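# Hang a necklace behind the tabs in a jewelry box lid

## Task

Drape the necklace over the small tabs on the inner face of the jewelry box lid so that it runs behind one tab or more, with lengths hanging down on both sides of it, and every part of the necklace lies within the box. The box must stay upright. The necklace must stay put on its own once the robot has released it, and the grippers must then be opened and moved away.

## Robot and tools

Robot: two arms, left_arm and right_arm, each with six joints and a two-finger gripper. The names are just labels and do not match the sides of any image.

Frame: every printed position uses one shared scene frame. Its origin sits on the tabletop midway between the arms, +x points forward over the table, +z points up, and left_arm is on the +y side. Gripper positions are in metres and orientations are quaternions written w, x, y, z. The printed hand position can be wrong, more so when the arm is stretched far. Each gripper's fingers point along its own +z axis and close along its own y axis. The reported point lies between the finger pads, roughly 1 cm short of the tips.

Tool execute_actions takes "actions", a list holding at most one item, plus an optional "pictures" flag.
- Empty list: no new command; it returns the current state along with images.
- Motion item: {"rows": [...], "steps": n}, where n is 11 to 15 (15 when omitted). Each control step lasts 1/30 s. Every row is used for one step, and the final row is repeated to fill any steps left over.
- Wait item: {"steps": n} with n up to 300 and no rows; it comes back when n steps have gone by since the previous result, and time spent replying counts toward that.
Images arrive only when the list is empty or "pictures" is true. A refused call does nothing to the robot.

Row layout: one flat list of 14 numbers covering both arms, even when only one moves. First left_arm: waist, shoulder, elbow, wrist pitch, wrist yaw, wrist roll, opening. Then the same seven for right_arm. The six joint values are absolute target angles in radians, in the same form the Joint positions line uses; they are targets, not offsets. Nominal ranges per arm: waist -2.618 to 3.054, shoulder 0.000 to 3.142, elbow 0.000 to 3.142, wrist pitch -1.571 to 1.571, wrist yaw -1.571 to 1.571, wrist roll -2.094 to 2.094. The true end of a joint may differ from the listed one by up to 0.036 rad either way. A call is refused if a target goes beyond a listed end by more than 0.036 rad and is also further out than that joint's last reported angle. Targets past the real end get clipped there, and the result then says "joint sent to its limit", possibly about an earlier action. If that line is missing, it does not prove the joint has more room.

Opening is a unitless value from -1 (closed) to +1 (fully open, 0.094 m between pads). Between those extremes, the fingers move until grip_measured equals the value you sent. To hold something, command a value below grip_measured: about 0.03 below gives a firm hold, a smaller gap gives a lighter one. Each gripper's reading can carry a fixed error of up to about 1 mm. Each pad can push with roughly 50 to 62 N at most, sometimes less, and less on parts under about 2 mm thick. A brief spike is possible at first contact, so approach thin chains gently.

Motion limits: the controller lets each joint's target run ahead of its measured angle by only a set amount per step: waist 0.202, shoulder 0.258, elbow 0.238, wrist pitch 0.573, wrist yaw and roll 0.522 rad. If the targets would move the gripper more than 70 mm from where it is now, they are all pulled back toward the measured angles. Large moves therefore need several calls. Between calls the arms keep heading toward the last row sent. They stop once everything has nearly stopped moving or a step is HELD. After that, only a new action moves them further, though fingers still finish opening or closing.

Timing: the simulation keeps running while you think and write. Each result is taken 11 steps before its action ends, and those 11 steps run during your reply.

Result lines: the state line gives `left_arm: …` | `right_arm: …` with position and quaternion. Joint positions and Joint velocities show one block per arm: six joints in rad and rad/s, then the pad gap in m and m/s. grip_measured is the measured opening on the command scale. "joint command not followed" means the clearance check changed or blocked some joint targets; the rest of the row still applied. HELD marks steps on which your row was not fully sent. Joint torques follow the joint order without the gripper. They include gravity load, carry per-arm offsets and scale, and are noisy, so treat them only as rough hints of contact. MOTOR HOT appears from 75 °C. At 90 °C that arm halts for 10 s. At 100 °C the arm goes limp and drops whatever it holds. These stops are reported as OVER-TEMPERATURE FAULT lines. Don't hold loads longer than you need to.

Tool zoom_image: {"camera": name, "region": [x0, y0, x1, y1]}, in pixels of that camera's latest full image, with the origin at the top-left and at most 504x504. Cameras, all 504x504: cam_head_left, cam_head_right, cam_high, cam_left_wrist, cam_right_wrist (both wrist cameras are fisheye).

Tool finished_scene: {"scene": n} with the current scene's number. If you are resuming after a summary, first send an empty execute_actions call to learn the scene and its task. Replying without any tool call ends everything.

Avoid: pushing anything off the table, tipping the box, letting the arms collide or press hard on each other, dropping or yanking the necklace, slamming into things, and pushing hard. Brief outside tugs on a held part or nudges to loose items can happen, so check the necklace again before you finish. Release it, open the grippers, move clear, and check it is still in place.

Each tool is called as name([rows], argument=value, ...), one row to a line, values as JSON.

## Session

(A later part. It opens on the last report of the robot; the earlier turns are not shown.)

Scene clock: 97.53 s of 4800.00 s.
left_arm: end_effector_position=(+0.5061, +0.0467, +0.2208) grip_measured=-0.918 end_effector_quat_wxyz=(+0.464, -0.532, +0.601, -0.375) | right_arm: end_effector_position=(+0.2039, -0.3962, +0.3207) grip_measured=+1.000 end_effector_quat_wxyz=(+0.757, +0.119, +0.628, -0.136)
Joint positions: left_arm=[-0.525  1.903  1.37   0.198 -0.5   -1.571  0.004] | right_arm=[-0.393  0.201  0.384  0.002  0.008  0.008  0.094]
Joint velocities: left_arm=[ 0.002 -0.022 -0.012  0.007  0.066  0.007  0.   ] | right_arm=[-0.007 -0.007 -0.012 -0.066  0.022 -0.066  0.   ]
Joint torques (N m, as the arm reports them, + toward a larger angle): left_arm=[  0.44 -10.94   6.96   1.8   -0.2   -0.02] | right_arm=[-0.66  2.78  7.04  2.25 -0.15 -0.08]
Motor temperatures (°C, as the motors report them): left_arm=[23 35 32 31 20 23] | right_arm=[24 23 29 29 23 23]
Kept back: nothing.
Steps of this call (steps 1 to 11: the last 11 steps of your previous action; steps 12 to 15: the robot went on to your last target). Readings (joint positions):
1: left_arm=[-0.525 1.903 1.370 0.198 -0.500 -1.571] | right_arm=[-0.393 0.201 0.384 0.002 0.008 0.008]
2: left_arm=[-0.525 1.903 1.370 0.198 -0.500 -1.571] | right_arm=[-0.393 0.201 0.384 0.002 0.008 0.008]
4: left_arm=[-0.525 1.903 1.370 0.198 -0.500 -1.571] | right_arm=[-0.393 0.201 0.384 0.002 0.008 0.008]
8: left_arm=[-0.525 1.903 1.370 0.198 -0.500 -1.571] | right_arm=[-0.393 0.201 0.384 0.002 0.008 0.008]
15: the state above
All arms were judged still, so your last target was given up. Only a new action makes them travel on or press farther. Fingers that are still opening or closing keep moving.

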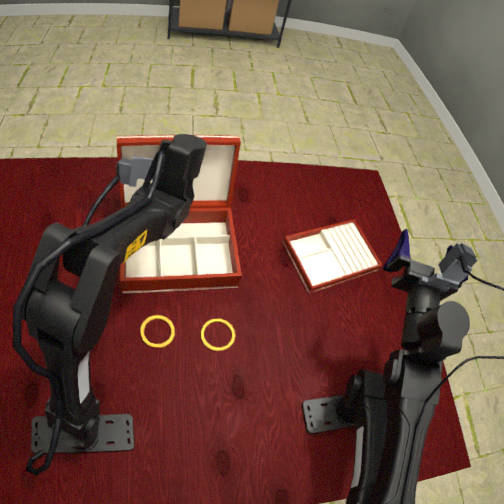

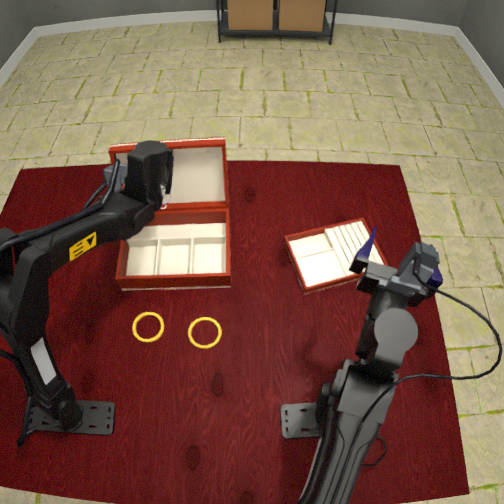

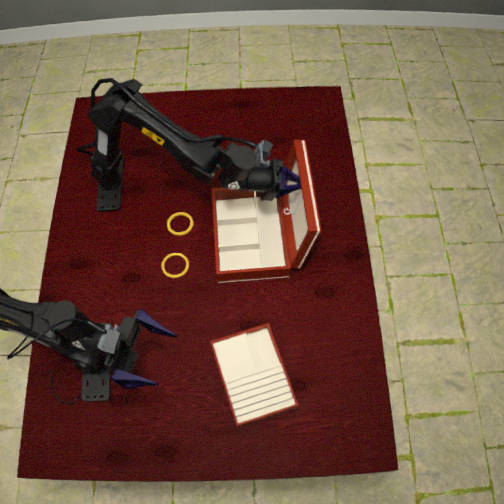

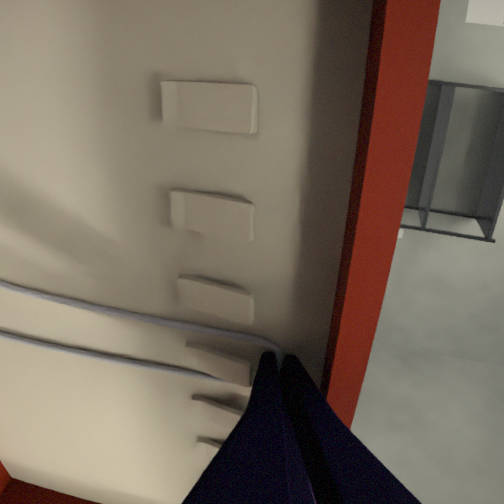

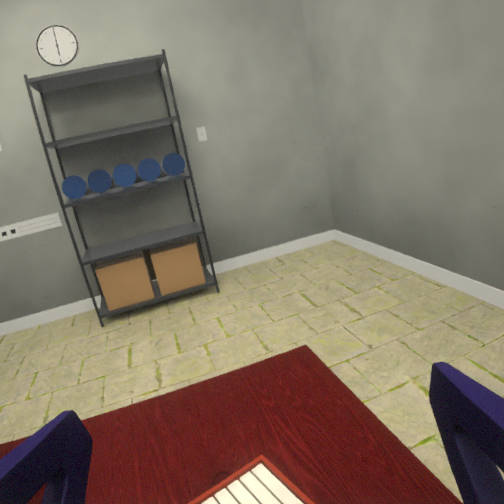

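execute_actions([
  {"rows":[[-0.52,1.89,1.38,0.17,-0.51,-1.57,-0.92,-0.4,0.2,0.4,0,0,0,1],[-0.52,1.89,1.395,0.17,-0.51,-1.57,-0.92,-0.4,0.2,0.4,0,0,0,1],[-0.52,1.89,1.405,0.17,-0.51,-1.57,-0.92,-0.4,0.2,0.4,0,0,0,1]],"steps":12},
])

execute_actions([
  {"steps":12},
], pictures=true)

zoom_image(camera="cam_left_wrist", region=[150,260,350,460])

Scene clock: 98.57 s of 4800.00 s.
left_arm: end_effector_position=(+0.5061, +0.0467, +0.2208) grip_measured=-0.918 end_effector_quat_wxyz=(+0.464, -0.532, +0.601, -0.375) | right_arm: end_effector_position=(+0.2039, -0.3962, +0.3207) grip_measured=+1.000 end_effector_quat_wxyz=(+0.757, +0.119, +0.628, -0.136)
Joint positions: left_arm=[-0.525  1.903  1.37   0.198 -0.5   -1.571  0.004] | right_arm=[-0.393  0.201  0.384  0.002  0.008  0.008  0.094]
Joint velocities: left_arm=[-0.007 -0.002  0.002 -0.037  0.051  0.007  0.   ] | right_arm=[-0.007 -0.007 -0.002  0.022  0.037  0.037  0.   ]
Joint torques (N m, as the arm reports them, + toward a larger angle): left_arm=[  0.39 -10.61   9.94   1.82  -0.19  -0.04] | right_arm=[-0.6   2.92  7.1   2.21 -0.09 -0.07]
Motor temperatures (°C, as the motors report them): left_arm=[23 35 32 31 20 23] | right_arm=[24 23 30 29 23 23]
Steps of this call (steps 1 to 30: nothing new was sent; step 31: the first step of this action). Readings (joint positions):
31: the state above

Scene clock: 98.97 s of 4800.00 s.
left_arm: end_effector_position=(+0.5061, +0.0467, +0.2208) grip_measured=-0.918 end_effector_quat_wxyz=(+0.464, -0.532, +0.601, -0.375) | right_arm: end_effector_position=(+0.2039, -0.3962, +0.3207) grip_measured=+1.000 end_effector_quat_wxyz=(+0.757, +0.119, +0.628, -0.136)
Joint positions: left_arm=[-0.525  1.903  1.37   0.198 -0.5   -1.571  0.004] | right_arm=[-0.393  0.201  0.384  0.002  0.008  0.008  0.094]
Joint velocities: left_arm=[-0.002  0.002 -0.012 -0.037 -0.051 -0.022 -0.   ] | right_arm=[ 0.002 -0.002 -0.007  0.007  0.007  0.022  0.   ]
Joint torques (N m, as the arm reports them, + toward a larger angle): left_arm=[  0.41 -10.63  12.14   1.81  -0.21  -0.03] | right_arm=[-0.8   2.84  6.91  2.22 -0.14 -0.08]
Motor temperatures (°C, as the motors report them): left_arm=[23 35 32 31 20 23] | right_arm=[24 23 30 29 23 23]
Kept back: nothing.
Steps of this call (steps 1 to 11: the last 11 steps of your previous action; step 12: the robot went on to your last target). Readings (joint positions):
1: left_arm=[-0.525 1.903 1.370 0.198 -0.500 -1.571] | right_arm=[-0.393 0.201 0.384 0.002 0.008 0.008]
2: left_arm=[-0.525 1.903 1.370 0.198 -0.500 -1.571] | right_arm=[-0.393 0.201 0.384 0.002 0.008 0.008]
4: left_arm=[-0.525 1.903 1.370 0.198 -0.500 -1.571] | right_arm=[-0.393 0.201 0.384 0.002 0.008 0.008]
8: left_arm=[-0.525 1.903 1.370 0.198 -0.500 -1.571] | right_arm=[-0.393 0.201 0.384 0.002 0.008 0.008]
12: the state above

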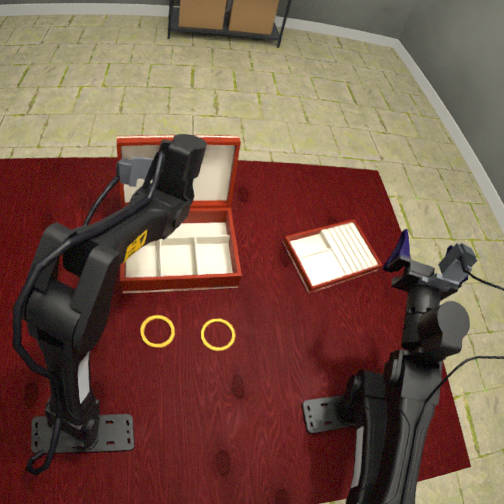

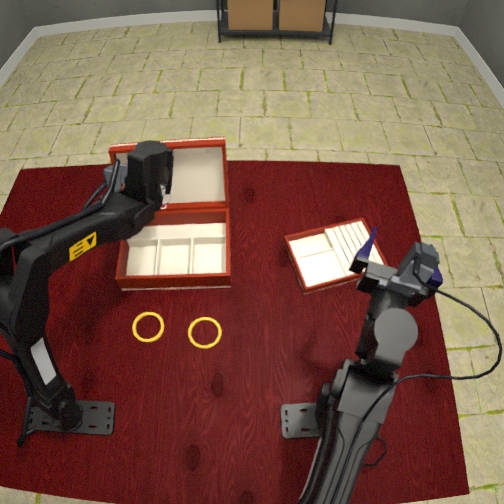

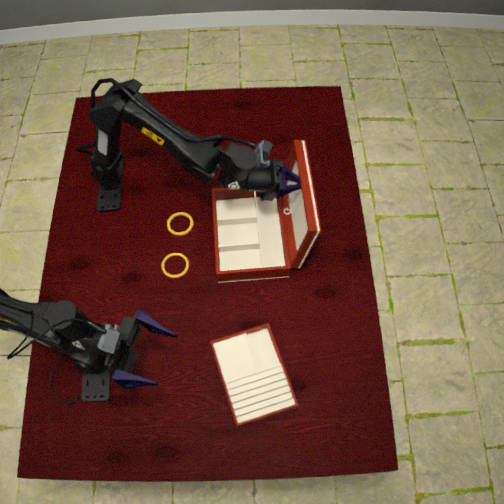

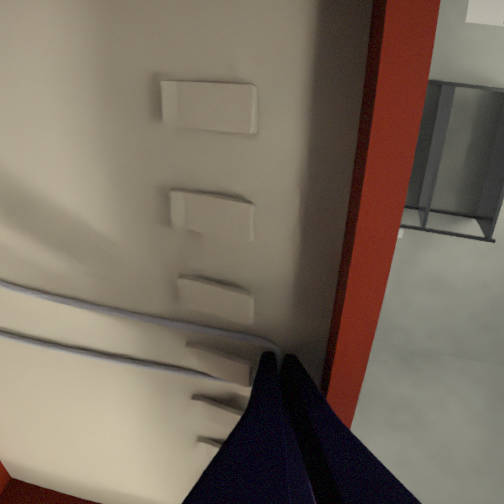

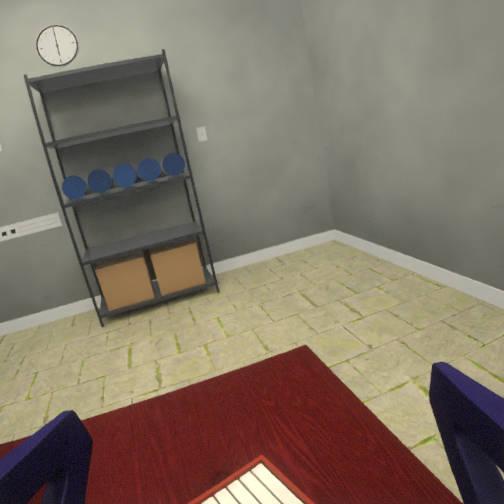

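Region (150, 260, 350, 460) of cam_left_wrist's 504x504 image, scaled by 2.520, with more detail than that image has.

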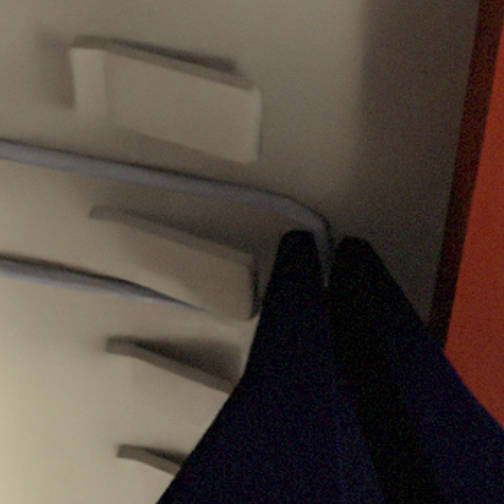

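execute_actions([
  {"rows":[[-0.52,1.895,1.41,0.17,-0.51,-1.57,-0.92,-0.4,0.2,0.4,0,0,0,1],[-0.52,1.895,1.418,0.17,-0.51,-1.57,-0.92,-0.4,0.2,0.4,0,0,0,1]],"steps":12},
])

execute_actions([
  {"steps":12},
], pictures=true)

zoom_image(camera="cam_left_wrist", region=[150,260,350,460])

Scene clock: 99.70 s of 4800.00 s.
left_arm: end_effector_position=(+0.5061, +0.0467, +0.2208) grip_measured=-0.918 end_effector_quat_wxyz=(+0.464, -0.532, +0.601, -0.375) | right_arm: end_effector_position=(+0.2039, -0.3962, +0.3207) grip_measured=+1.000 end_effector_quat_wxyz=(+0.757, +0.119, +0.628, -0.136)
Joint positions: left_arm=[-0.525  1.903  1.37   0.198 -0.5   -1.571  0.004] | right_arm=[-0.393  0.201  0.384  0.002  0.008  0.008  0.094]
Joint velocities: left_arm=[-0.017  0.012  0.007  0.037  0.007 -0.066  0.001] | right_arm=[-0.002  0.007 -0.002  0.007  0.051 -0.051  0.   ]
Joint torques (N m, as the arm reports them, + toward a larger angle): left_arm=[  0.39 -10.19  12.54   1.82  -0.21  -0.03] | right_arm=[-0.5   2.84  7.01  2.24 -0.13 -0.1 ]
Motor temperatures (°C, as the motors report them): left_arm=[23 36 33 31 20 23] | right_arm=[24 23 30 29 23 23]
Steps of this call (steps 1 to 15: the robot went on to your last target; steps 16 to 21: nothing new was sent; step 22: the first step of this action). Readings (joint positions):
22: the state above

Scene clock: 100.10 s of 4800.00 s.
left_arm: end_effector_position=(+0.5066, +0.0464, +0.2229) grip_measured=-0.919 end_effector_quat_wxyz=(+0.463, -0.533, +0.602, -0.374) | right_arm: end_effector_position=(+0.2039, -0.3962, +0.3207) grip_measured=+1.000 end_effector_quat_wxyz=(+0.757, +0.119, +0.628, -0.136)
Joint positions: left_arm=[-0.525  1.903  1.383  0.18  -0.5   -1.572  0.004] | right_arm=[-0.393  0.201  0.384  0.002  0.008  0.008  0.094]
Joint velocities: left_arm=[ 0.017 -0.002 -0.012  0.037  0.007  0.037 -0.001] | right_arm=[-0.012  0.007  0.002  0.037  0.022  0.022  0.   ]
Joint torques (N m, as the arm reports them, + toward a larger angle): left_arm=[  0.4  -10.24  12.14   2.    -0.19  -0.02] | right_arm=[-0.51  2.75  7.13  2.22 -0.11 -0.07]
Motor temperatures (°C, as the motors report them): left_arm=[23 36 33 31 20 23] | right_arm=[24 23 30 29 23 23]
Kept back: nothing.
Steps of this call (steps 1 to 11: the last 11 steps of your previous action; step 12: the robot went on to your last target). Readings (joint positions):
1: left_arm=[-0.525 1.903 1.372 0.196 -0.500 -1.571] | right_arm=[-0.393 0.201 0.384 0.002 0.008 0.008]
2: left_arm=[-0.525 1.903 1.376 0.193 -0.500 -1.571] | right_arm=[-0.393 0.201 0.384 0.002 0.008 0.008]
4: left_arm=[-0.525 1.903 1.381 0.184 -0.500 -1.572] | right_arm=[-0.393 0.201 0.384 0.002 0.008 0.008]
8: left_arm=[-0.525 1.903 1.382 0.181 -0.500 -1.572] | right_arm=[-0.393 0.201 0.384 0.002 0.008 0.008]
12: the state above

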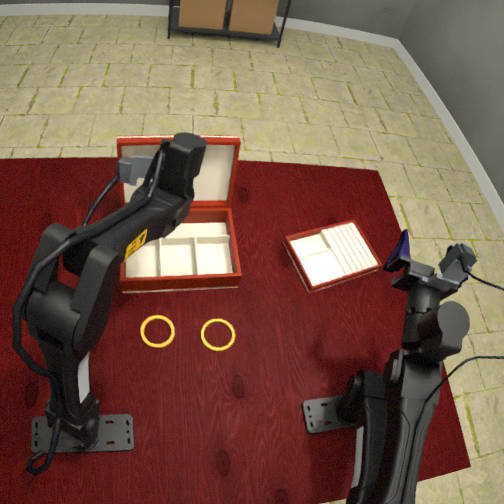

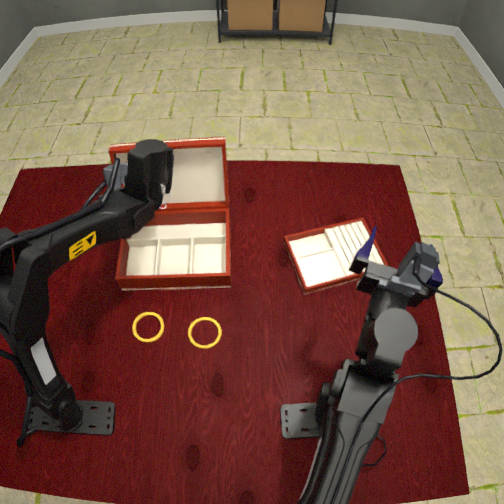

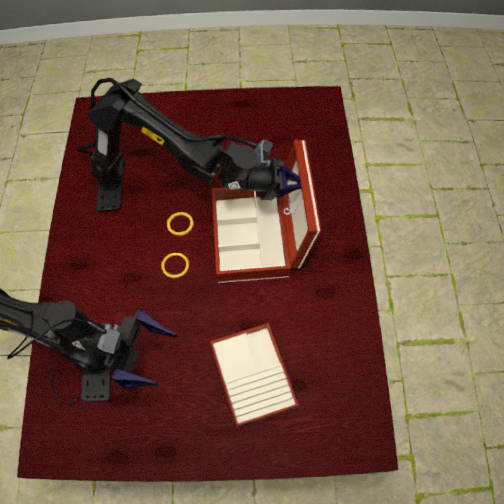

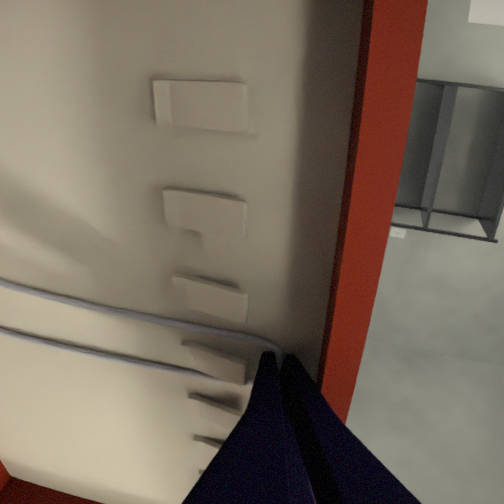

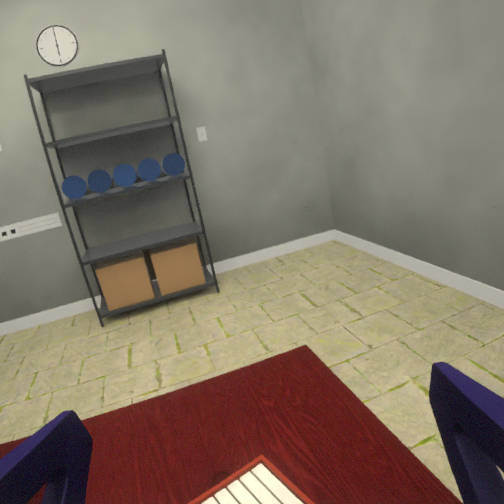

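Region (150, 260, 350, 460) of cam_left_wrist's 504x504 image, scaled by 2.520, with more detail than that image has.

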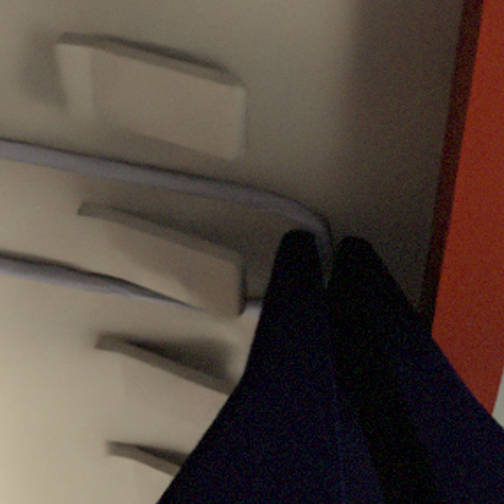

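execute_actions([
  {"rows":[[-0.52,1.89,1.39,0.17,-0.51,-1.57,-0.9,-0.4,0.2,0.4,0,0,0,1],[-0.52,1.883,1.37,0.17,-0.51,-1.57,-0.9,-0.4,0.2,0.4,0,0,0,1],[-0.52,1.876,1.35,0.17,-0.51,-1.57,-0.9,-0.4,0.2,0.4,0,0,0,1],[-0.52,1.87,1.335,0.17,-0.51,-1.57,-0.9,-0.4,0.2,0.4,0,0,0,1],[-0.52,1.865,1.325,0.17,-0.51,-1.57,-0.9,-0.4,0.2,0.4,0,0,0,1]],"steps":12},
])

execute_actions([
  {"steps":12},
], pictures=true)

zoom_image(camera="cam_left_wrist", region=[150,260,350,460])

Scene clock: 101.33 s of 4800.00 s.
left_arm: end_effector_position=(+0.5065, +0.0464, +0.2227) grip_measured=-0.908 end_effector_quat_wxyz=(+0.463, -0.533, +0.602, -0.373) | right_arm: end_effector_position=(+0.2039, -0.3962, +0.3207) grip_measured=+1.000 end_effector_quat_wxyz=(+0.757, +0.119, +0.628, -0.136)
Joint positions: left_arm=[-0.525  1.903  1.383  0.179 -0.5   -1.572  0.004] | right_arm=[-0.393  0.201  0.384  0.002  0.008  0.008  0.094]
Joint velocities: left_arm=[-0.002 -0.017 -0.012 -0.037  0.051  0.007  0.013] | right_arm=[ 0.002 -0.032  0.002 -0.051  0.007  0.007  0.   ]
Joint torques (N m, as the arm reports them, + toward a larger angle): left_arm=[  0.38 -10.59   9.74   2.05  -0.21  -0.03] | right_arm=[-0.53  2.66  6.97  2.24 -0.13 -0.09]
Motor temperatures (°C, as the motors report them): left_arm=[23 36 33 32 20 23] | right_arm=[24 23 30 29 23 23]
Steps of this call (steps 1 to 30: the robot went on to your last target; steps 31 to 36: nothing new was sent; step 37: the first step of this action). Readings (joint positions):
37: the state above

Scene clock: 101.73 s of 4800.00 s.
left_arm: end_effector_position=(+0.5003, +0.0497, +0.2196) grip_measured=-0.902 end_effector_quat_wxyz=(+0.462, -0.533, +0.604, -0.371) | right_arm: end_effector_position=(+0.2039, -0.3962, +0.3207) grip_measured=+1.000 end_effector_quat_wxyz=(+0.757, +0.119, +0.628, -0.136)
Joint positions: left_arm=[-0.525  1.881  1.347  0.187 -0.5   -1.572  0.005] | right_arm=[-0.393  0.201  0.384  0.002  0.008  0.008  0.094]
Joint velocities: left_arm=[-0.002  0.012 -0.017  0.022  0.037  0.022  0.   ] | right_arm=[ 0.007  0.002 -0.017  0.007 -0.022  0.051  0.   ]
Joint torques (N m, as the arm reports them, + toward a larger angle): left_arm=[  0.41 -10.67   7.25   1.92  -0.2   -0.03] | right_arm=[-0.58  2.84  7.18  2.19 -0.11 -0.08]
Motor temperatures (°C, as the motors report them): left_arm=[23 36 33 32 20 23] | right_arm=[24 23 30 29 23 23]
Kept back: nothing.
Steps of this call (steps 1 to 11: the last 11 steps of your previous action; step 12: the robot went on to your last target). Readings (joint positions):
1: left_arm=[-0.525 1.903 1.383 0.178 -0.500 -1.572] | right_arm=[-0.393 0.201 0.384 0.002 0.008 0.008]
2: left_arm=[-0.525 1.903 1.381 0.178 -0.500 -1.572] | right_arm=[-0.393 0.201 0.384 0.002 0.008 0.008]
4: left_arm=[-0.525 1.895 1.367 0.184 -0.500 -1.572] | right_arm=[-0.393 0.201 0.384 0.002 0.008 0.008]
8: left_arm=[-0.525 1.881 1.350 0.187 -0.500 -1.572] | right_arm=[-0.393 0.201 0.384 0.002 0.008 0.008]
12: the state above

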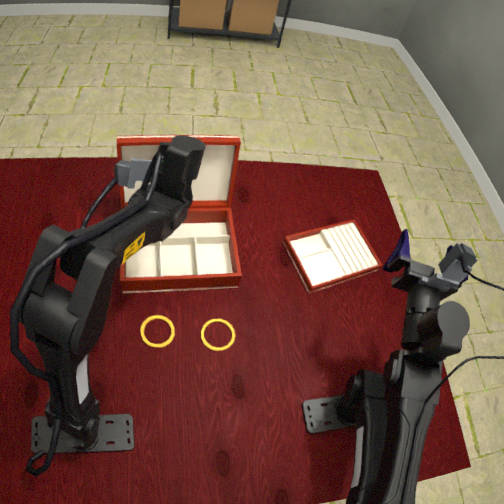

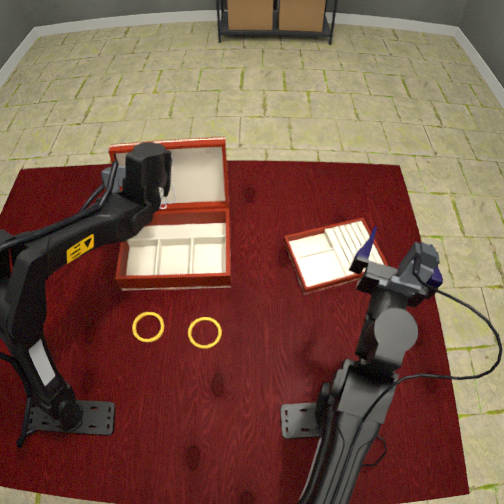

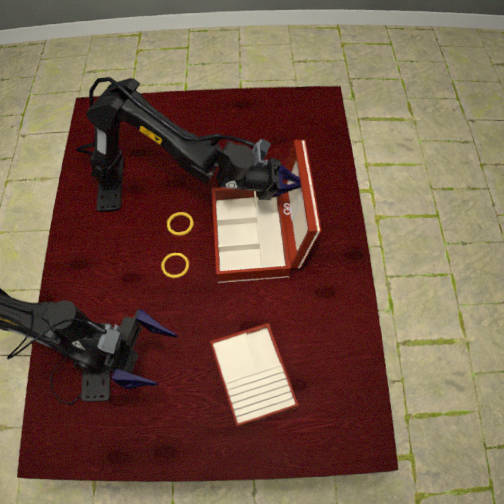

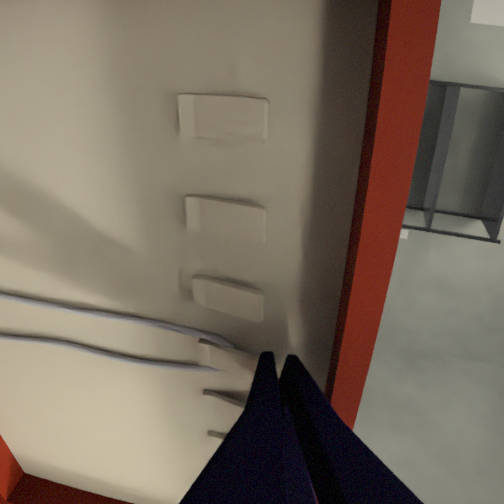

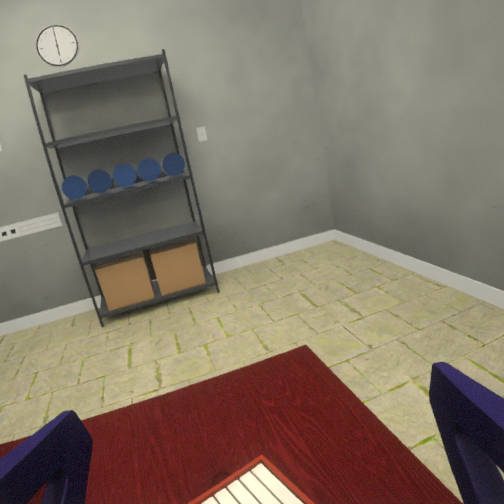

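Region (150, 260, 350, 460) of cam_left_wrist's 504x504 image, scaled by 2.520, with more detail than that image has.

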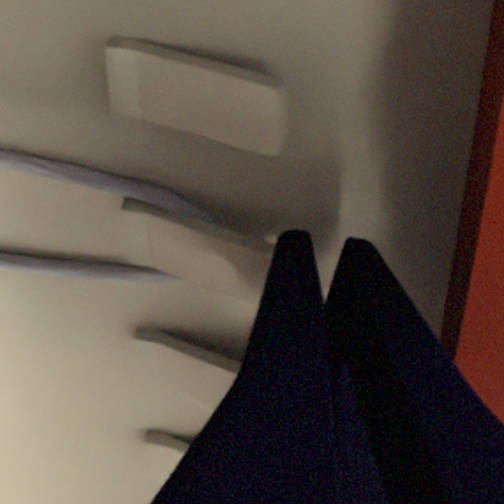

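execute_actions([
  {"rows":[[-0.52,1.855,1.315,0.17,-0.51,-1.57,-0.92,-0.4,0.2,0.4,0,0,0,1],[-0.52,1.84,1.30,0.17,-0.51,-1.57,-0.92,-0.4,0.2,0.4,0,0,0,1],[-0.52,1.825,1.285,0.17,-0.51,-1.57,-0.92,-0.4,0.2,0.4,0,0,0,1],[-0.52,1.81,1.27,0.17,-0.51,-1.57,-0.92,-0.4,0.2,0.4,0,0,0,1],[-0.52,1.79,1.25,0.17,-0.51,-1.57,-0.92,-0.4,0.2,0.4,0,0,0,1],[-0.52,1.77,1.23,0.17,-0.51,-1.57,-0.92,-0.4,0.2,0.4,0,0,0,1],[-0.52,1.75,1.21,0.17,-0.51,-1.57,-0.92,-0.4,0.2,0.4,0,0,0,1],[-0.52,1.73,1.19,0.17,-0.51,-1.57,-0.92,-0.4,0.2,0.4,0,0,0,1],[-0.52,1.70,1.16,0.17,-0.51,-1.57,-0.92,-0.4,0.2,0.4,0,0,0,1],[-0.52,1.67,1.13,0.17,-0.51,-1.57,-0.92,-0.4,0.2,0.4,0,0,0,1],[-0.52,1.63,1.09,0.17,-0.51,-1.57,-0.92,-0.4,0.2,0.4,0,0,0,1],[-0.52,1.59,1.05,0.17,-0.51,-1.57,-0.92,-0.4,0.2,0.4,0,0,0,1]],"steps":15},
])

execute_actions([
  {"steps":14},
], pictures=true)

Scene clock: 102.80 s of 4800.00 s.
left_arm: end_effector_position=(+0.4945, +0.0527, +0.2179) grip_measured=-0.918 end_effector_quat_wxyz=(+0.461, -0.534, +0.606, -0.368) | right_arm: end_effector_position=(+0.2039, -0.3962, +0.3207) grip_measured=+1.000 end_effector_quat_wxyz=(+0.757, +0.119, +0.628, -0.136)
Joint positions: left_arm=[-0.525  1.86   1.317  0.188 -0.5   -1.572  0.004] | right_arm=[-0.393  0.201  0.384  0.002  0.008  0.008  0.094]
Joint velocities: left_arm=[-0.017 -0.344 -0.476  0.007 -0.037  0.037  0.   ] | right_arm=[-0.002 -0.027 -0.022  0.051 -0.022  0.051  0.   ]
Joint torques (N m, as the arm reports them, + toward a larger angle): left_arm=[  0.35 -11.41   7.41   1.93  -0.22  -0.02] | right_arm=[-0.54  2.81  6.84  2.18 -0.11 -0.08]
Motor temperatures (°C, as the motors report them): left_arm=[23 37 33 32 20 23] | right_arm=[24 23 30 29 23 23]
Steps of this call (steps 1 to 28: the robot went on to your last target; steps 29 to 32: the first 4 steps of this action). Readings (joint positions):
29: left_arm=[-0.525 1.881 1.346 0.187 -0.500 -1.572] | right_arm=[-0.393 0.201 0.384 0.002 0.008 0.008]
30: left_arm=[-0.525 1.879 1.343 0.188 -0.500 -1.572] | right_arm=[-0.393 0.201 0.384 0.002 0.008 0.008]
32: the state above

Scene clock: 103.27 s of 4800.00 s.
left_arm: end_effector_position=(+0.4365, +0.0833, +0.2375) grip_measured=-0.918 end_effector_quat_wxyz=(+0.464, -0.533, +0.600, -0.375) | right_arm: end_effector_position=(+0.2039, -0.3962, +0.3207) grip_measured=+1.000 end_effector_quat_wxyz=(+0.757, +0.119, +0.628, -0.136)
Joint positions: left_arm=[-0.525  1.597  1.073  0.189 -0.503 -1.572  0.004] | right_arm=[-0.393  0.201  0.384  0.002  0.008  0.008  0.094]
Joint velocities: left_arm=[ 0.002  0.007  0.007  0.022 -0.022 -0.007 -0.   ] | right_arm=[-0.007 -0.002  0.002 -0.022 -0.022 -0.007  0.   ]
Joint torques (N m, as the arm reports them, + toward a larger angle): left_arm=[ 0.4  -7.47  7.12  1.88 -0.17 -0.02] | right_arm=[-0.44  2.9   6.91  2.22 -0.12 -0.12]
Motor temperatures (°C, as the motors report them): left_arm=[23 37 33 32 20 23] | right_arm=[24 23 30 29 23 23]
Kept back: nothing.
Steps of this call (steps 1 to 11: the last 11 steps of your previous action; steps 12 to 14: the robot went on to your last target). Readings (joint positions):
1: left_arm=[-0.525 1.846 1.300 0.188 -0.500 -1.572] | right_arm=[-0.393 0.201 0.384 0.002 0.008 0.008]
2: left_arm=[-0.525 1.829 1.281 0.187 -0.500 -1.572] | right_arm=[-0.393 0.201 0.384 0.002 0.008 0.008]
4: left_arm=[-0.525 1.790 1.241 0.187 -0.500 -1.572] | right_arm=[-0.393 0.201 0.384 0.002 0.008 0.008]
8: left_arm=[-0.525 1.679 1.134 0.189 -0.500 -1.572] | right_arm=[-0.393 0.201 0.384 0.002 0.008 0.008]
14: the state above

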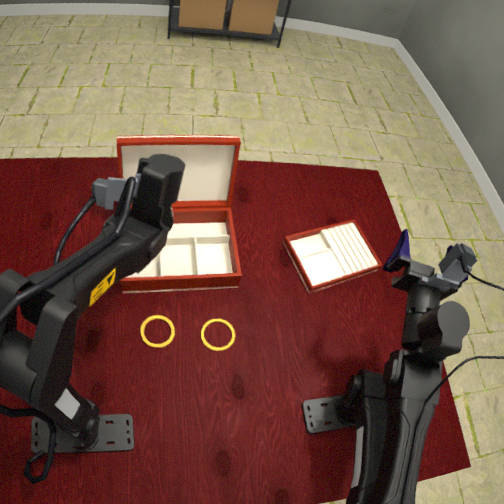

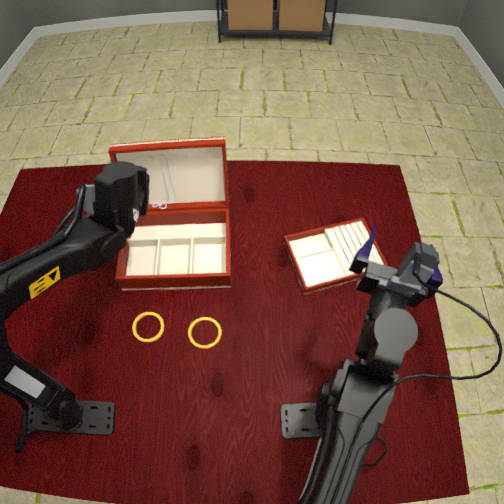

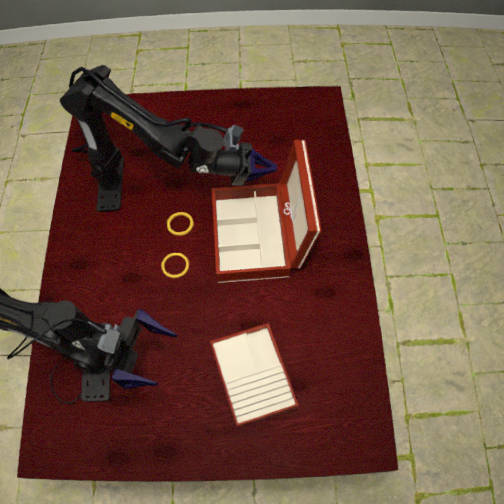

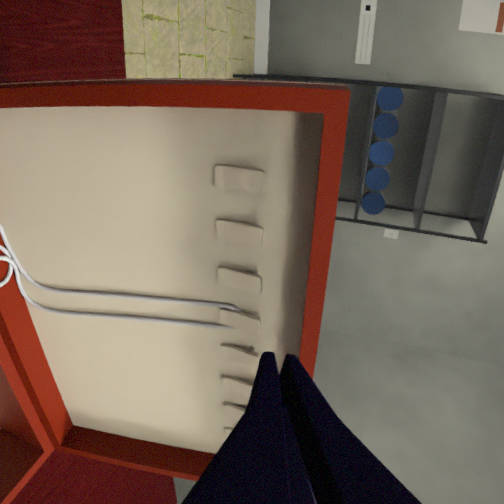

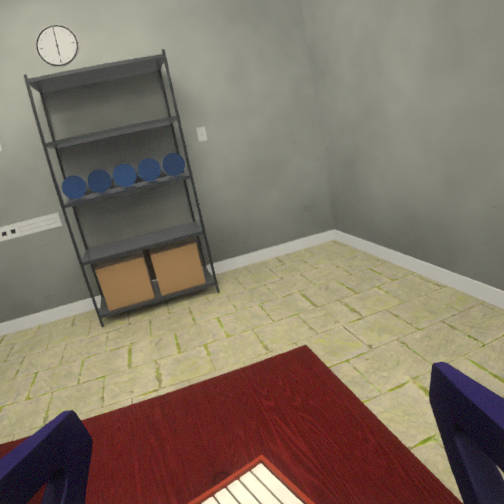

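Retreat fully while verifying.

execute_actions([
  {"rows":[[-0.45,1.45,1.0,0.2,-0.45,-1.57,-0.5,-0.4,0.2,0.4,0,0,0,1],[-0.35,1.25,0.9,0.2,-0.4,-1.57,0,-0.4,0.2,0.4,0,0,0,1],[-0.2,1.0,0.8,0.2,-0.3,-1.57,0,-0.4,0.2,0.4,0,0,0,1]],"steps":15},
])

zoom_image(camera="cam_left_wrist", region=[0,220,300,400])

execute_actions([
  {"steps":25},
], pictures=true)

zoom_image(camera="cam_head_left", region=[100,120,260,300])

Scene clock: 103.87 s of 4800.00 s.
left_arm: end_effector_position=(+0.4130, +0.1314, +0.2469) grip_measured=-0.044 end_effector_quat_wxyz=(+0.463, -0.543, +0.582, -0.389) | right_arm: end_effector_position=(+0.2039, -0.3962, +0.3207) grip_measured=+1.000 end_effector_quat_wxyz=(+0.757, +0.119, +0.628, -0.136)
Joint positions: left_arm=[-0.42   1.429  0.93   0.201 -0.411 -1.572  0.045] | right_arm=[-0.393  0.201  0.384  0.002  0.008  0.008  0.094]
Joint velocities: left_arm=[ 1.482 -1.849 -1.458 -0.051  0.52   0.007  0.085] | right_arm=[-0.012  0.017  0.002 -0.022  0.037 -0.022  0.   ]
Joint torques (N m, as the arm reports them, + toward a larger angle): left_arm=[ 1.64 -7.24  9.09  2.14 -0.27 -0.02] | right_arm=[-0.56  2.83  7.17  2.25 -0.11 -0.11]
Motor temperatures (°C, as the motors report them): left_arm=[23 37 33 32 20 23] | right_arm=[24 23 30 29 23 23]
Steps of this call (steps 1 to 14: the robot went on to your last target; steps 15 to 18: the first 4 steps of this action). Readings (joint positions):
15: left_arm=[-0.518 1.584 1.064 0.192 -0.489 -1.572] | right_arm=[-0.393 0.201 0.384 0.002 0.008 0.008]
16: left_arm=[-0.501 1.548 1.032 0.195 -0.465 -1.572] | right_arm=[-0.393 0.201 0.384 0.002 0.008 0.008]
18: the state above

Region (0, 220, 300, 400) of cam_left_wrist's 504x504 image, scaled by 1.680, with more detail than that image has; it fills the top 302 rows of this view, and the rest is white.

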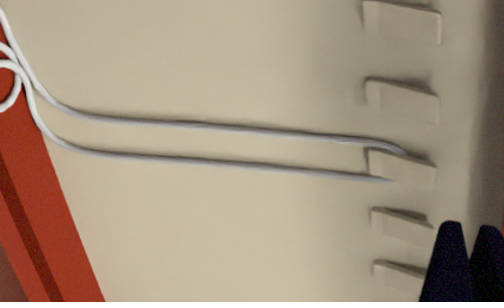

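Scene clock: 104.70 s of 4800.00 s.
left_arm: end_effector_position=(+0.3386, +0.2293, +0.3679) grip_measured=-0.002 end_effector_quat_wxyz=(+0.548, -0.529, +0.442, -0.474) | right_arm: end_effector_position=(+0.2039, -0.3962, +0.3207) grip_measured=+1.000 end_effector_quat_wxyz=(+0.757, +0.119, +0.628, -0.136)
Joint positions: left_arm=[-0.195  0.989  0.814  0.226 -0.312 -1.572  0.047] | right_arm=[-0.393  0.201  0.384  0.002  0.008  0.008  0.094]
Joint velocities: left_arm=[-0.007 -0.002  0.002 -0.051 -0.051  0.007 -0.001] | right_arm=[ 0.002 -0.007 -0.007  0.037  0.037 -0.022  0.   ]
Joint torques (N m, as the arm reports them, + toward a larger angle): left_arm=[-0.28 -1.09  8.11  1.86  0.2  -0.01] | right_arm=[-0.46  2.78  7.14  2.18 -0.09 -0.1 ]
Motor temperatures (°C, as the motors report them): left_arm=[23 36 33 32 20 23] | right_arm=[24 23 30 29 23 23]
Kept back: nothing.
Steps of this call (steps 1 to 11: the last 11 steps of your previous action; steps 12 to 25: the robot went on to your last target). Readings (joint positions):
1: left_arm=[-0.364 1.365 0.888 0.198 -0.394 -1.572] | right_arm=[-0.393 0.201 0.384 0.002 0.008 0.008]
2: left_arm=[-0.308 1.303 0.857 0.194 -0.383 -1.572] | right_arm=[-0.393 0.201 0.384 0.002 0.008 0.008]
4: left_arm=[-0.224 1.175 0.821 0.187 -0.370 -1.572] | right_arm=[-0.393 0.201 0.384 0.002 0.008 0.008]
8: left_arm=[-0.195 0.993 0.814 0.229 -0.346 -1.572] | right_arm=[-0.393 0.201 0.384 0.002 0.008 0.008]
25: the state above

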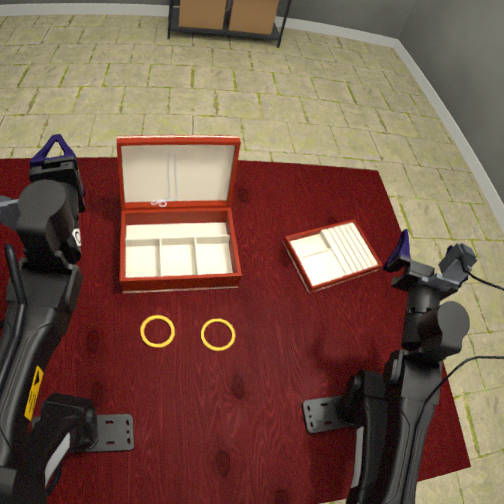

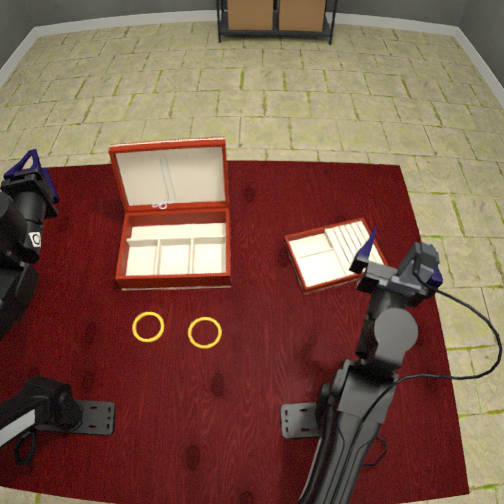

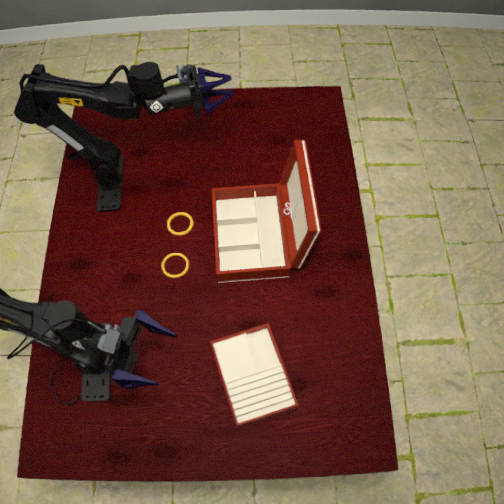

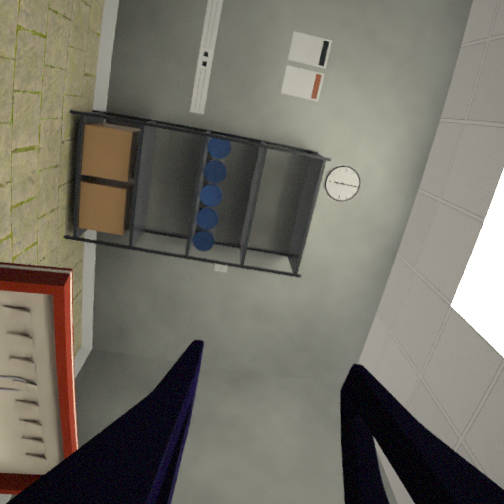

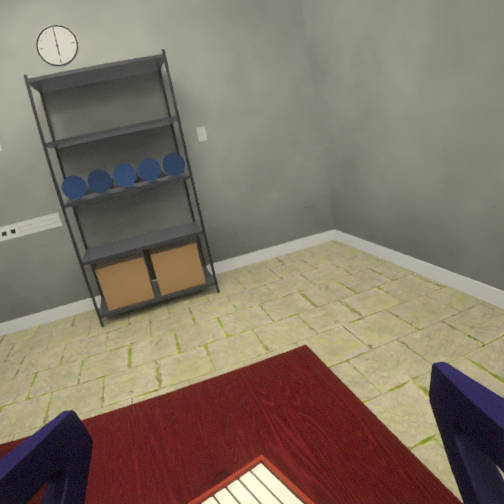

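Region (100, 120, 260, 300) of cam_head_left's 504x504 image, scaled by 2.800, with more detail than that image has.

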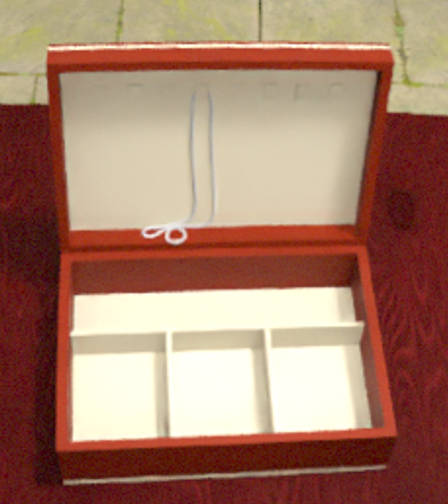

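finished_scene(scene=2)

The scene is finished: the task was done.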